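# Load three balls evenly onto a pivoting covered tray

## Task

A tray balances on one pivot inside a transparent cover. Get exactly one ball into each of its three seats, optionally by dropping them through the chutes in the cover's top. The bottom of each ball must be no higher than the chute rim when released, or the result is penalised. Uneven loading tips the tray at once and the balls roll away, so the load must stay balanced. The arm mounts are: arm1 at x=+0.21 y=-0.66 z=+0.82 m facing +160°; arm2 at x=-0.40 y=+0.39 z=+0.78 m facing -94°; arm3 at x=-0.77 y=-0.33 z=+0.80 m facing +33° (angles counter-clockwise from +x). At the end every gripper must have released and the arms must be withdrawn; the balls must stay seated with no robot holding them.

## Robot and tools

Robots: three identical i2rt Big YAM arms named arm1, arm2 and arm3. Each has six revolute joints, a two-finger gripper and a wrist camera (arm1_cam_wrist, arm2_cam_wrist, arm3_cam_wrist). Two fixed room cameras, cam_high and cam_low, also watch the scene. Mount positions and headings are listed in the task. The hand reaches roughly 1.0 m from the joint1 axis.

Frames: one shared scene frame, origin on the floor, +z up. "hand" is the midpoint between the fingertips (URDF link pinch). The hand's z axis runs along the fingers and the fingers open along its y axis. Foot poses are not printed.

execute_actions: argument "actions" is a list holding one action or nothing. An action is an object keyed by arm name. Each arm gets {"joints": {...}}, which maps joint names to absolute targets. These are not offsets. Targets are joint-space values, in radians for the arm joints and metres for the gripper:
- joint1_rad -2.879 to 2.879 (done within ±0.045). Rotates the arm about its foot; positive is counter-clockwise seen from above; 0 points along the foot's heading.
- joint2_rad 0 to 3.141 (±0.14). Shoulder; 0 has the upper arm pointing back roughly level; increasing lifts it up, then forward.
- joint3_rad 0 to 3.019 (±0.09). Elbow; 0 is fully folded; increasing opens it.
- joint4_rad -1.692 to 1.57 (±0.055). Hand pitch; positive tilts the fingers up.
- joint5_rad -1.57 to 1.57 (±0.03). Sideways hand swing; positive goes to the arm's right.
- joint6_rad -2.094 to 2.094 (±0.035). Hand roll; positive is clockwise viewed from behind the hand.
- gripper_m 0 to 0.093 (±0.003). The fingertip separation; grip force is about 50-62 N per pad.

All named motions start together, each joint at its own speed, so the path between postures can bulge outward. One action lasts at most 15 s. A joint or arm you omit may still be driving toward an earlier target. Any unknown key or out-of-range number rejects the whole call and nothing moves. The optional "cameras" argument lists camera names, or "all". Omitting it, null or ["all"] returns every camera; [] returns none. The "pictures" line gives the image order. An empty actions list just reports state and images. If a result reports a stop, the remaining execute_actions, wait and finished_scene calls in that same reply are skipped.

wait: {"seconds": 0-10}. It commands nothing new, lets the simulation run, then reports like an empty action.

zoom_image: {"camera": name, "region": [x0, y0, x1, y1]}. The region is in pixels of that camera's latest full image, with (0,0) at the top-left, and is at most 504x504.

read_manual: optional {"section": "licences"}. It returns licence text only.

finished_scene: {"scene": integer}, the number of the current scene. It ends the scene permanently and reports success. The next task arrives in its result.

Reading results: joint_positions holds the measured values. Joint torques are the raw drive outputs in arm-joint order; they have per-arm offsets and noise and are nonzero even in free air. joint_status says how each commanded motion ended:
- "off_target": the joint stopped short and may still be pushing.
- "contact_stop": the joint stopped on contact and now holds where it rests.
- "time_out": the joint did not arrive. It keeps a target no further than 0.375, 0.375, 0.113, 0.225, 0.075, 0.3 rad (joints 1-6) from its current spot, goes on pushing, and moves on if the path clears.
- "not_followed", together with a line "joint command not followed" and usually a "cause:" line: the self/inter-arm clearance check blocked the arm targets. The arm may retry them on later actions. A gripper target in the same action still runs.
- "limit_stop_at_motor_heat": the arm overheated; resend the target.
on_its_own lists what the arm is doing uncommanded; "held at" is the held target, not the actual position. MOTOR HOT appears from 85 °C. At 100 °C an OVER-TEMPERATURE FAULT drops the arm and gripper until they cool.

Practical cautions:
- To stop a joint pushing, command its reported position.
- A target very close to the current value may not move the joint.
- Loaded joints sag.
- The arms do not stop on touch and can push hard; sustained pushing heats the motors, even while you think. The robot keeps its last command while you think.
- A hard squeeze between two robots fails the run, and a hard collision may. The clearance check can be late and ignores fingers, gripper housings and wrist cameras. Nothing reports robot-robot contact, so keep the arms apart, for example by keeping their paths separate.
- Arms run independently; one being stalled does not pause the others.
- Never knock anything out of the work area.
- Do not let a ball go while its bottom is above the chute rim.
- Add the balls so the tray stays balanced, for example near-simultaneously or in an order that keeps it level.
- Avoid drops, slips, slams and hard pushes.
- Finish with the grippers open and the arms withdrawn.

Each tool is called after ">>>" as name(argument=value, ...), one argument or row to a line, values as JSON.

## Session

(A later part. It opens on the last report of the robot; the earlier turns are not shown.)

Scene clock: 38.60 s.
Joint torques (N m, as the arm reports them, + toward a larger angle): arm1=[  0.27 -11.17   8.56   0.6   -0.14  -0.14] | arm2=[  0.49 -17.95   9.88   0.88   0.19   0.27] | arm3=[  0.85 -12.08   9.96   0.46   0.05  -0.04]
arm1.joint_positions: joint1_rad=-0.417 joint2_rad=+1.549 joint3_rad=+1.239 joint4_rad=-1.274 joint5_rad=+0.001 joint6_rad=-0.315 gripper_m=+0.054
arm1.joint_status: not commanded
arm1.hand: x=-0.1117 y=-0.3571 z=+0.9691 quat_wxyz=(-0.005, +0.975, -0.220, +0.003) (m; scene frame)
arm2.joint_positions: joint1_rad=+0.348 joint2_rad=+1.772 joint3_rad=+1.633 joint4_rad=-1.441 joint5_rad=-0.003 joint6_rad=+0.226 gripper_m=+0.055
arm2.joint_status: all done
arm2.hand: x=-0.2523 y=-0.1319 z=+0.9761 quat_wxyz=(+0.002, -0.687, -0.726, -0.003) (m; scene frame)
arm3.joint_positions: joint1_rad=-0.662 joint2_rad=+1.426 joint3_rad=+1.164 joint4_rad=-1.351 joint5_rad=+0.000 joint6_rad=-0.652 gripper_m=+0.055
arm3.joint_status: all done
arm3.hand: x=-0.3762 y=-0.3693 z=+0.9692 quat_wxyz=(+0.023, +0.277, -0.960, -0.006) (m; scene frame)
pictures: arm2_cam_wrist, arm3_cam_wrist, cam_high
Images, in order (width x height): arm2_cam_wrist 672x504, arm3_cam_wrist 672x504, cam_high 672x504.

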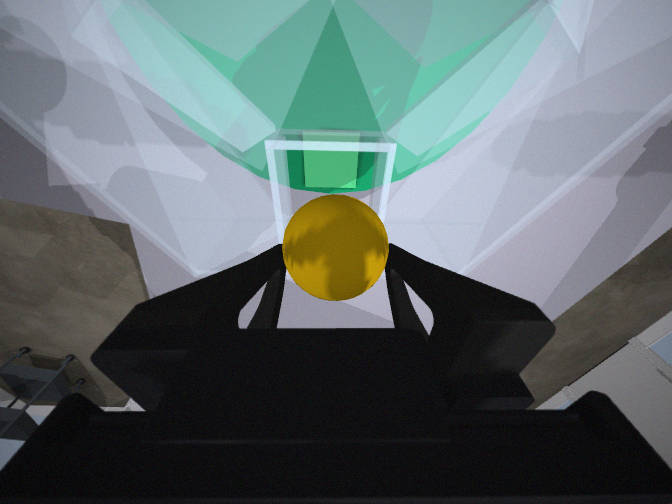

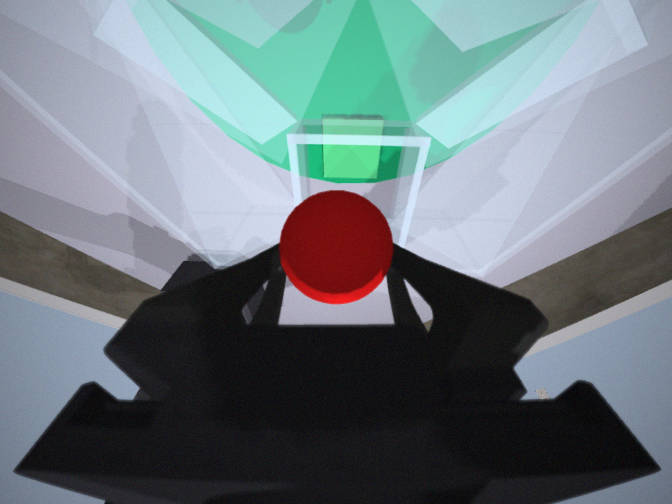

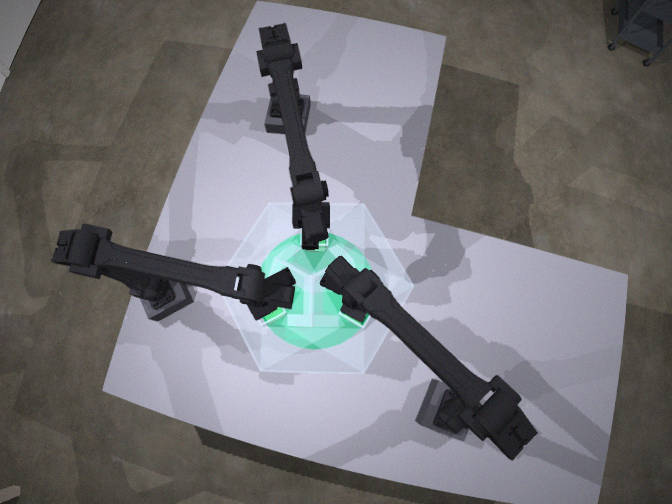

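>>> execute_actions(
  actions=[
    {"arm3":{"joints":{"joint1_rad":-0.685,"joint4_rad":-1.29}},"arm2":{"joints":{"joint1_rad":0.37}}},
  ],
  cameras=["arm3_cam_wrist","arm2_cam_wrist"],
)

Scene clock: 40.13 s.
Joint torques (N m, as the arm reports them, + toward a larger angle): arm1=[  0.3  -11.11   8.54   0.59  -0.14  -0.14] | arm2=[  0.26 -18.1    9.88   0.88   0.19   0.27] | arm3=[ -0.29 -11.89   9.77   0.69   0.09  -0.01]
arm1.joint_positions: joint1_rad=-0.417 joint2_rad=+1.549 joint3_rad=+1.239 joint4_rad=-1.274 joint5_rad=+0.001 joint6_rad=-0.315 gripper_m=+0.054
arm1.joint_status: not commanded
arm1.hand: x=-0.1117 y=-0.3571 z=+0.9691 quat_wxyz=(-0.005, +0.975, -0.220, +0.003) (m; scene frame)
arm2.joint_positions: joint1_rad=+0.362 joint2_rad=+1.772 joint3_rad=+1.633 joint4_rad=-1.441 joint5_rad=-0.003 joint6_rad=+0.226 gripper_m=+0.055
arm2.joint_status: all done
arm2.hand: x=-0.2455 y=-0.1299 z=+0.9761 quat_wxyz=(+0.002, -0.682, -0.731, -0.003) (m; scene frame)
arm3.joint_positions: joint1_rad=-0.676 joint2_rad=+1.426 joint3_rad=+1.164 joint4_rad=-1.306 joint5_rad=+0.000 joint6_rad=-0.653 gripper_m=+0.055
arm3.joint_status: all done
arm3.hand: x=-0.3656 y=-0.3759 z=+0.9689 quat_wxyz=(+0.002, +0.271, -0.963, +0.003) (m; scene frame)
pictures: arm2_cam_wrist, arm3_cam_wrist
Images, in order (width x height): arm2_cam_wrist 672x504, arm3_cam_wrist 672x504.

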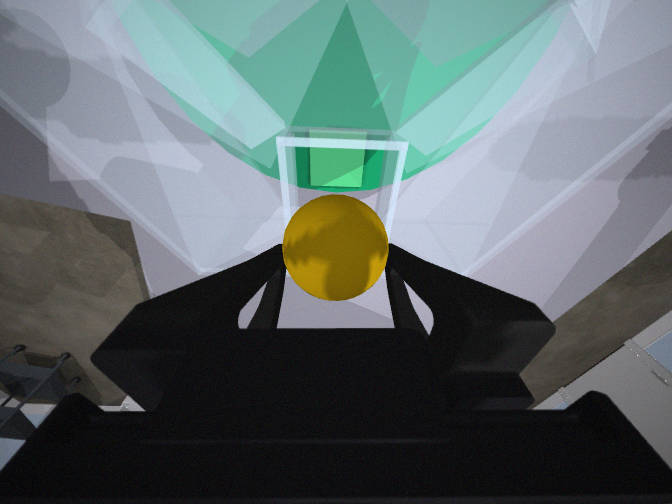

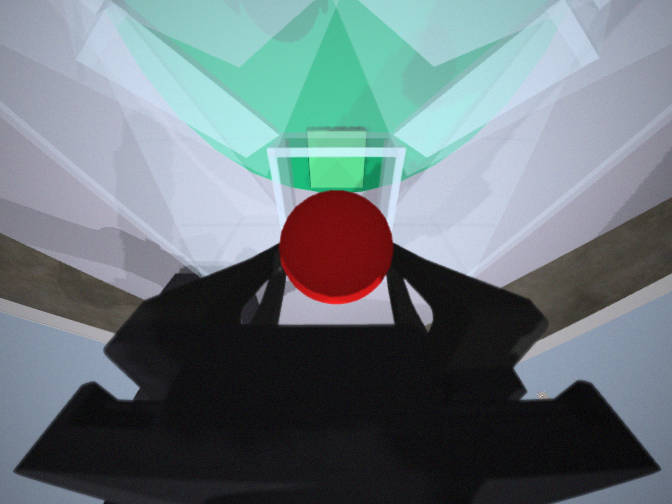

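>>> execute_actions(
  actions=[
    {"arm1":{"joints":{"joint2_rad":1.563,"joint3_rad":1.181,"joint4_rad":-1.178}},"arm2":{"joints":{"joint1_rad":0.347,"joint2_rad":1.792,"joint3_rad":1.571,"joint4_rad":-1.334}},"arm3":{"joints":{"joint2_rad":1.44,"joint3_rad":1.1,"joint4_rad":-1.196}}},
  ],
)

Scene clock: 42.53 s.
Joint torques (N m, as the arm reports them, + toward a larger angle): arm1=[  0.17 -10.86   8.07   0.61  -0.14  -0.13] | arm2=[ -1.3  -18.13   9.63   0.94   0.18   0.26] | arm3=[ -0.69 -10.69   8.3    0.86   0.03  -0.01]
arm1.joint_positions: joint1_rad=-0.417 joint2_rad=+1.570 joint3_rad=+1.183 joint4_rad=-1.188 joint5_rad=+0.001 joint6_rad=-0.315 gripper_m=+0.054
arm1.joint_status: all done
arm1.hand: x=-0.1117 y=-0.3566 z=+0.9401 quat_wxyz=(-0.007, +0.975, -0.220, -0.001) (m; scene frame)
arm2.joint_positions: joint1_rad=+0.358 joint2_rad=+1.795 joint3_rad=+1.566 joint4_rad=-1.346 joint5_rad=-0.003 joint6_rad=+0.226 gripper_m=+0.055
arm2.joint_status: all done
arm2.hand: x=-0.2467 y=-0.1338 z=+0.9386 quat_wxyz=(+0.000, -0.684, -0.730, -0.002) (m; scene frame)
arm3.joint_positions: joint1_rad=-0.676 joint2_rad=+1.443 joint3_rad=+1.081 joint4_rad=-1.211 joint5_rad=+0.000 joint6_rad=-0.653 gripper_m=+0.055
arm3.joint_status: all done
arm3.hand: x=-0.3723 y=-0.3754 z=+0.9321 quat_wxyz=(+0.005, +0.271, -0.963, +0.001) (m; scene frame)
pictures: arm1_cam_wrist, arm2_cam_wrist, arm3_cam_wrist, cam_high, cam_low
Images, in order (width x height): arm1_cam_wrist 672x504, arm2_cam_wrist 672x504, arm3_cam_wrist 672x504, cam_high 672x504, cam_low 672x504.

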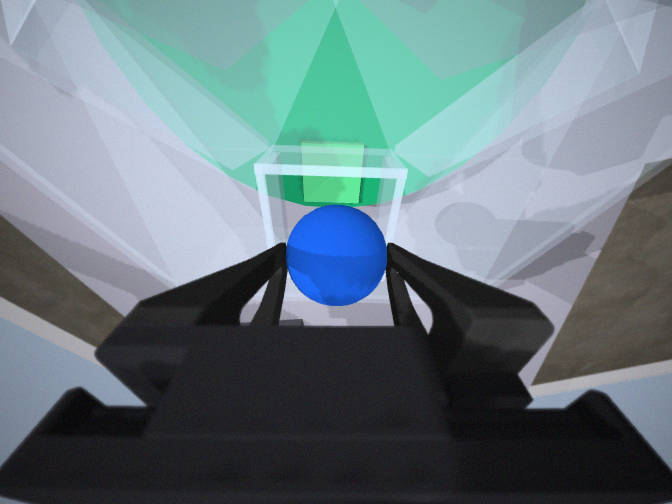

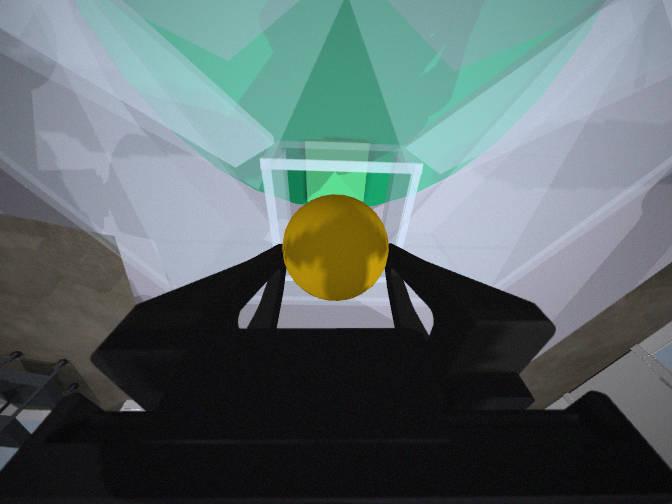

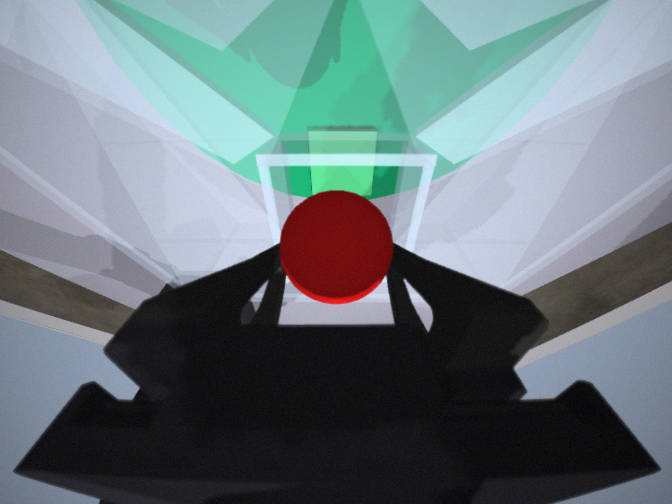

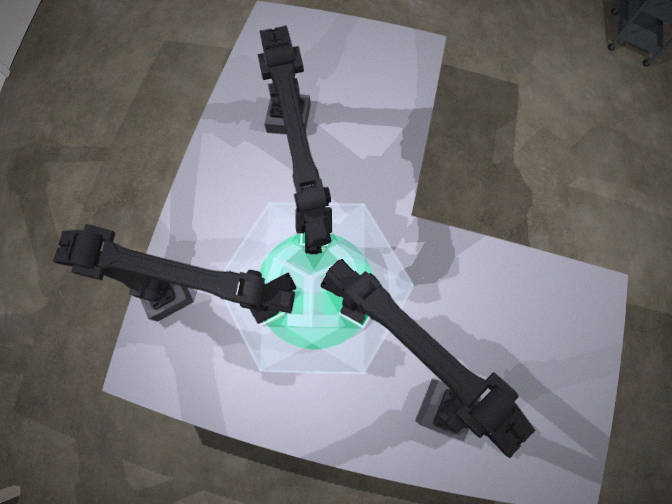

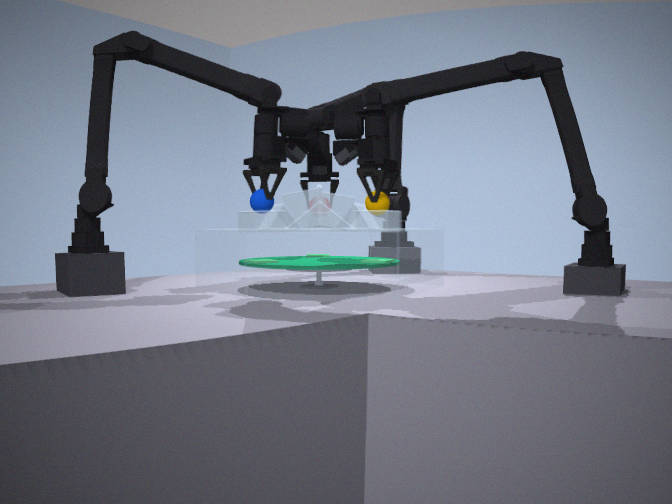

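>>> zoom_image(
  camera="cam_low",
  region=[220, 160, 420, 280],
)

Region (220, 160, 420, 280) of cam_low's 672x504 image, scaled by 2.520, with more detail than that image has; it fills the top 302 rows of this view, and the rest is white.

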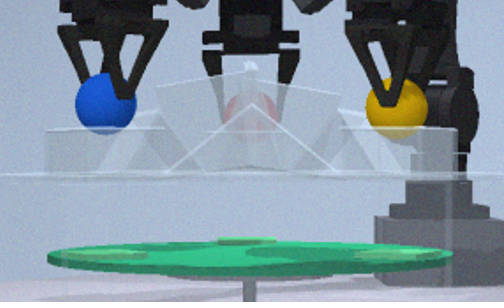

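>>> execute_actions(
  actions=[
    {"arm1":{"joints":{"joint2_rad":1.577,"joint3_rad":1.153,"joint4_rad":-1.139}},"arm2":{"joints":{"joint2_rad":1.8,"joint3_rad":1.542,"joint4_rad":-1.3}},"arm3":{"joints":{"joint2_rad":1.465,"joint4_rad":-1.165}}},
  ],
)

>>> zoom_image(
  camera="cam_low",
  region=[220, 160, 420, 280],
)

Scene clock: 44.77 s.
Joint torques (N m, as the arm reports them, + toward a larger angle): arm1=[  0.32 -10.45   7.77   0.62  -0.14  -0.14] | arm2=[ -1.22 -17.11   9.41   0.89   0.18   0.27] | arm3=[ -0.28 -10.02   8.27   0.96   0.04  -0.04]
arm1.joint_positions: joint1_rad=-0.417 joint2_rad=+1.578 joint3_rad=+1.157 joint4_rad=-1.149 joint5_rad=+0.001 joint6_rad=-0.315 gripper_m=+0.054
arm1.joint_status: all done
arm1.hand: x=-0.1112 y=-0.3570 z=+0.9277 quat_wxyz=(-0.008, +0.975, -0.220, -0.003) (m; scene frame)
arm2.joint_positions: joint1_rad=+0.358 joint2_rad=+1.796 joint3_rad=+1.538 joint4_rad=-1.312 joint5_rad=-0.003 joint6_rad=+0.226 gripper_m=+0.055
arm2.joint_status: all done
arm2.hand: x=-0.2469 y=-0.1328 z=+0.9281 quat_wxyz=(-0.003, -0.684, -0.730, +0.000) (m; scene frame)
arm3.joint_positions: joint1_rad=-0.676 joint2_rad=+1.463 joint3_rad=+1.081 joint4_rad=-1.181 joint5_rad=+0.000 joint6_rad=-0.653 gripper_m=+0.055
arm3.joint_status: all done
arm3.hand: x=-0.3648 y=-0.3762 z=+0.9247 quat_wxyz=(+0.000, +0.271, -0.963, +0.003) (m; scene frame)
pictures: arm1_cam_wrist, arm2_cam_wrist, arm3_cam_wrist, cam_high, cam_low
Images, in order (width x height): arm1_cam_wrist 672x504, arm2_cam_wrist 672x504, arm3_cam_wrist 672x504, cam_high 672x504, cam_low 672x504.

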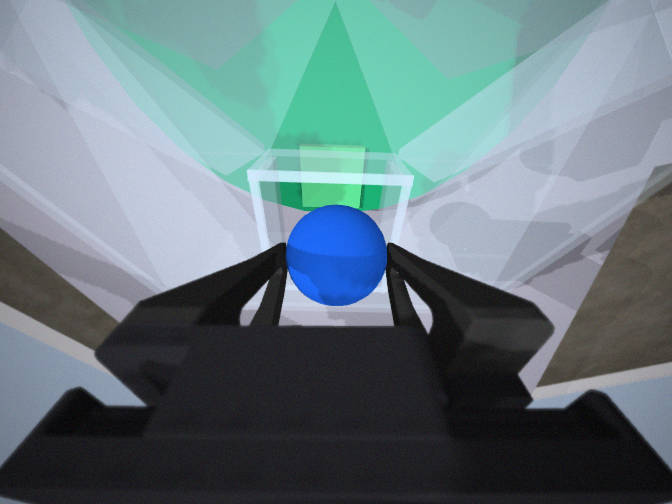

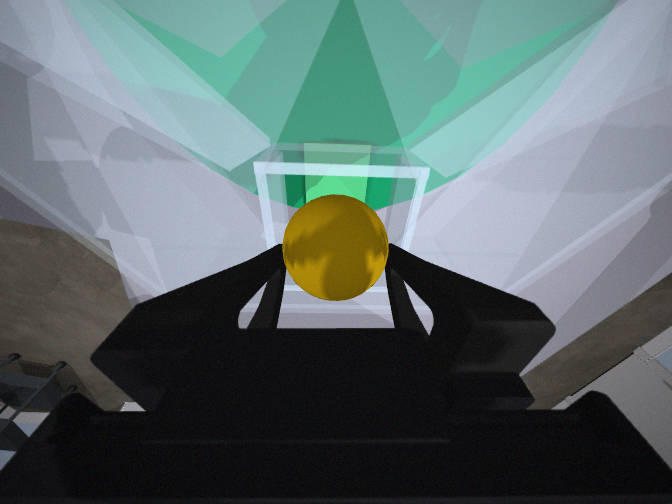

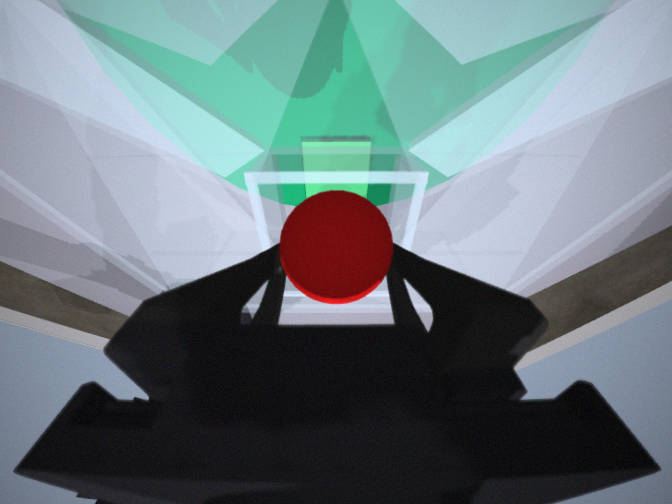

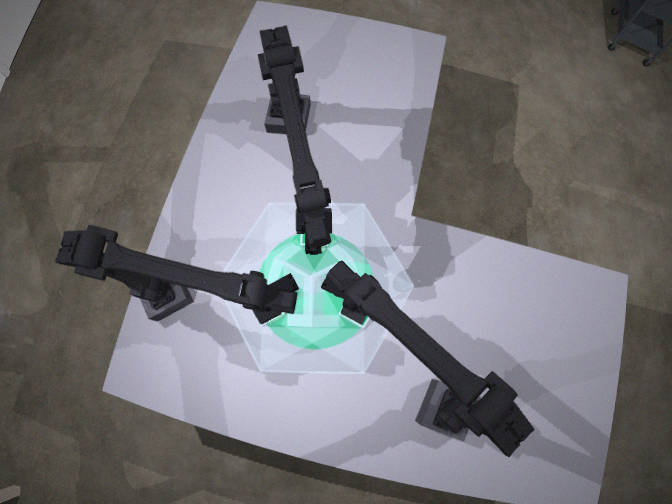

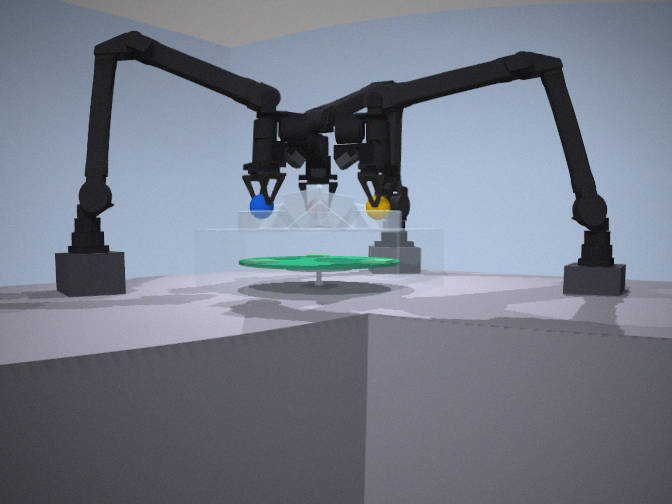

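Region (220, 160, 420, 280) of cam_low's 672x504 image, scaled by 2.520, with more detail than that image has; it fills the top 302 rows of this view, and the rest is white.

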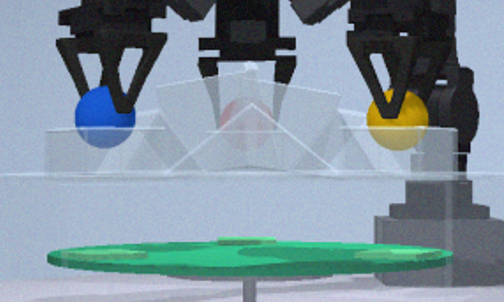

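>>> execute_actions(
  actions=[
    {"arm1":{"joints":{"gripper_m":0.068}},"arm2":{"joints":{"gripper_m":0.068}},"arm3":{"joints":{"gripper_m":0.068}}},
  ],
  cameras=["cam_low"],
)

>>> execute_actions(
  actions=[
    {"arm1":{"joints":{"joint2_rad":1.0,"joint4_rad":-1.5}},"arm2":{"joints":{"joint2_rad":1.1,"joint3_rad":1.3,"joint4_rad":-1.5}},"arm3":{"joints":{"joint2_rad":0.9,"joint4_rad":-1.5}}},
  ],
  cameras=["cam_low","cam_high"],
)

Scene clock: 46.13 s.
Joint torques (N m, as the arm reports them, + toward a larger angle): arm1=[  0.19 -10.32   7.76   0.61  -0.14  -0.13] | arm2=[ -1.37 -17.31   9.37   0.89   0.18   0.28] | arm3=[ -0.54 -10.69   8.24   0.81   0.06   0.01]
arm1.joint_positions: joint1_rad=-0.417 joint2_rad=+1.578 joint3_rad=+1.157 joint4_rad=-1.149 joint5_rad=+0.001 joint6_rad=-0.315 gripper_m=+0.068
arm1.joint_status: all done
arm1.hand: x=-0.1112 y=-0.3570 z=+0.9277 quat_wxyz=(-0.008, +0.975, -0.220, -0.003) (m; scene frame)
arm2.joint_positions: joint1_rad=+0.358 joint2_rad=+1.796 joint3_rad=+1.538 joint4_rad=-1.312 joint5_rad=-0.003 joint6_rad=+0.227 gripper_m=+0.068
arm2.joint_status: all done
arm2.hand: x=-0.2469 y=-0.1328 z=+0.9281 quat_wxyz=(-0.003, -0.684, -0.729, +0.000) (m; scene frame)
arm3.joint_positions: joint1_rad=-0.676 joint2_rad=+1.463 joint3_rad=+1.081 joint4_rad=-1.181 joint5_rad=+0.000 joint6_rad=-0.653 gripper_m=+0.068
arm3.joint_status: all done
arm3.hand: x=-0.3648 y=-0.3762 z=+0.9247 quat_wxyz=(+0.000, +0.271, -0.963, +0.003) (m; scene frame)
pictures: cam_low
Images, in order (width x height): cam_low 672x504.

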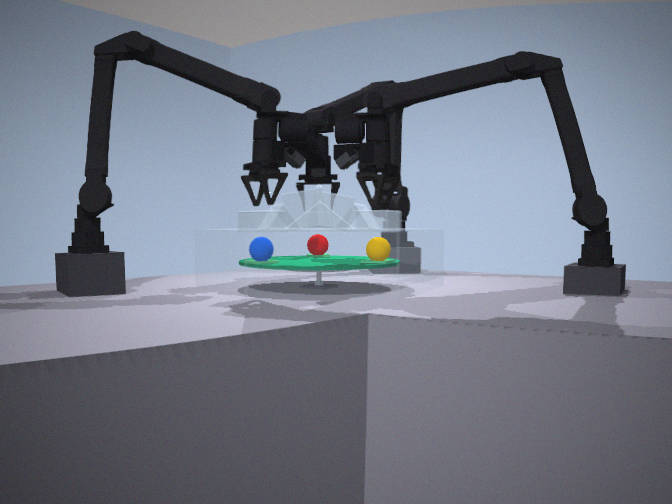

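Scene clock: 47.67 s.
Joint torques (N m, as the arm reports them, + toward a larger angle): arm1=[ 0.35 -4.01  8.68  0.41 -0.14 -0.13] | arm2=[-1.21 -5.54 10.06  0.56  0.19  0.26] | arm3=[-0.62 -2.49  9.37  0.26  0.04  0.  ]
arm1.joint_positions: joint1_rad=-0.417 joint2_rad=+1.000 joint3_rad=+1.157 joint4_rad=-1.494 joint5_rad=+0.001 joint6_rad=-0.315 gripper_m=+0.068
arm1.joint_status: all done
arm1.hand: x=-0.0143 y=-0.4515 z=+1.1257 quat_wxyz=(-0.068, +0.968, -0.218, -0.104) (m; scene frame)
arm2.joint_positions: joint1_rad=+0.358 joint2_rad=+1.097 joint3_rad=+1.296 joint4_rad=-1.492 joint5_rad=-0.003 joint6_rad=+0.227 gripper_m=+0.068
arm2.joint_status: all done
arm2.hand: x=-0.3020 y=+0.0507 z=+1.1240 quat_wxyz=(-0.122, -0.677, -0.722, +0.069) (m; scene frame)
arm3.joint_positions: joint1_rad=-0.676 joint2_rad=+0.893 joint3_rad=+1.081 joint4_rad=-1.488 joint5_rad=+0.000 joint6_rad=-0.653 gripper_m=+0.068
arm3.joint_status: all done
arm3.hand: x=-0.4899 y=-0.3621 z=+1.1020 quat_wxyz=(-0.122, +0.269, -0.954, +0.052) (m; scene frame)
pictures: cam_high, cam_low
Images, in order (width x height): cam_high 672x504, cam_low 672x504.

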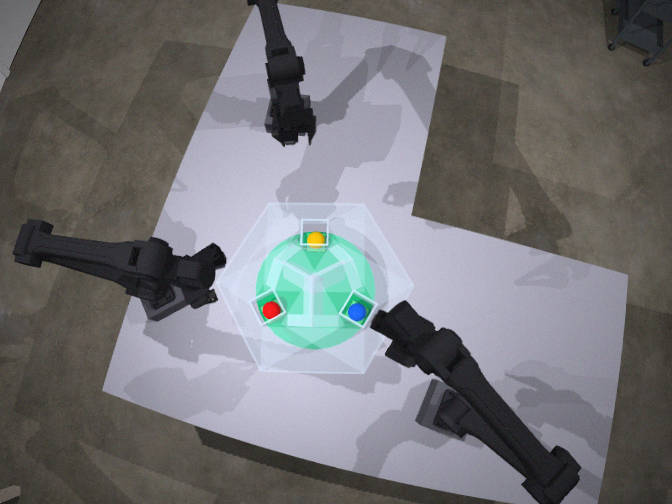

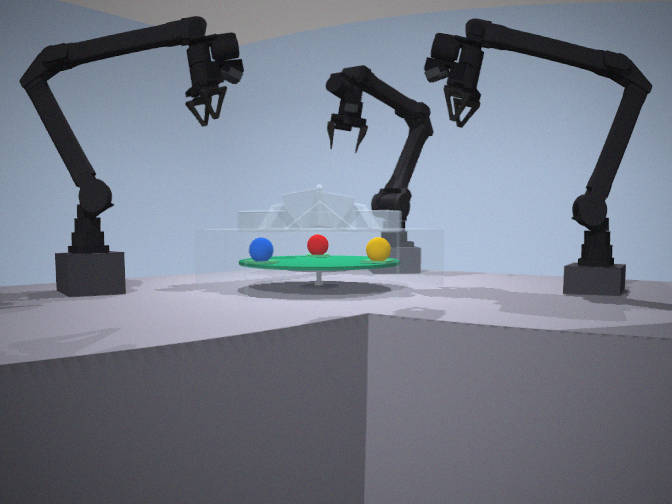

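>>> finished_scene(
  scene=1,
)

The scene is finished: the task was done.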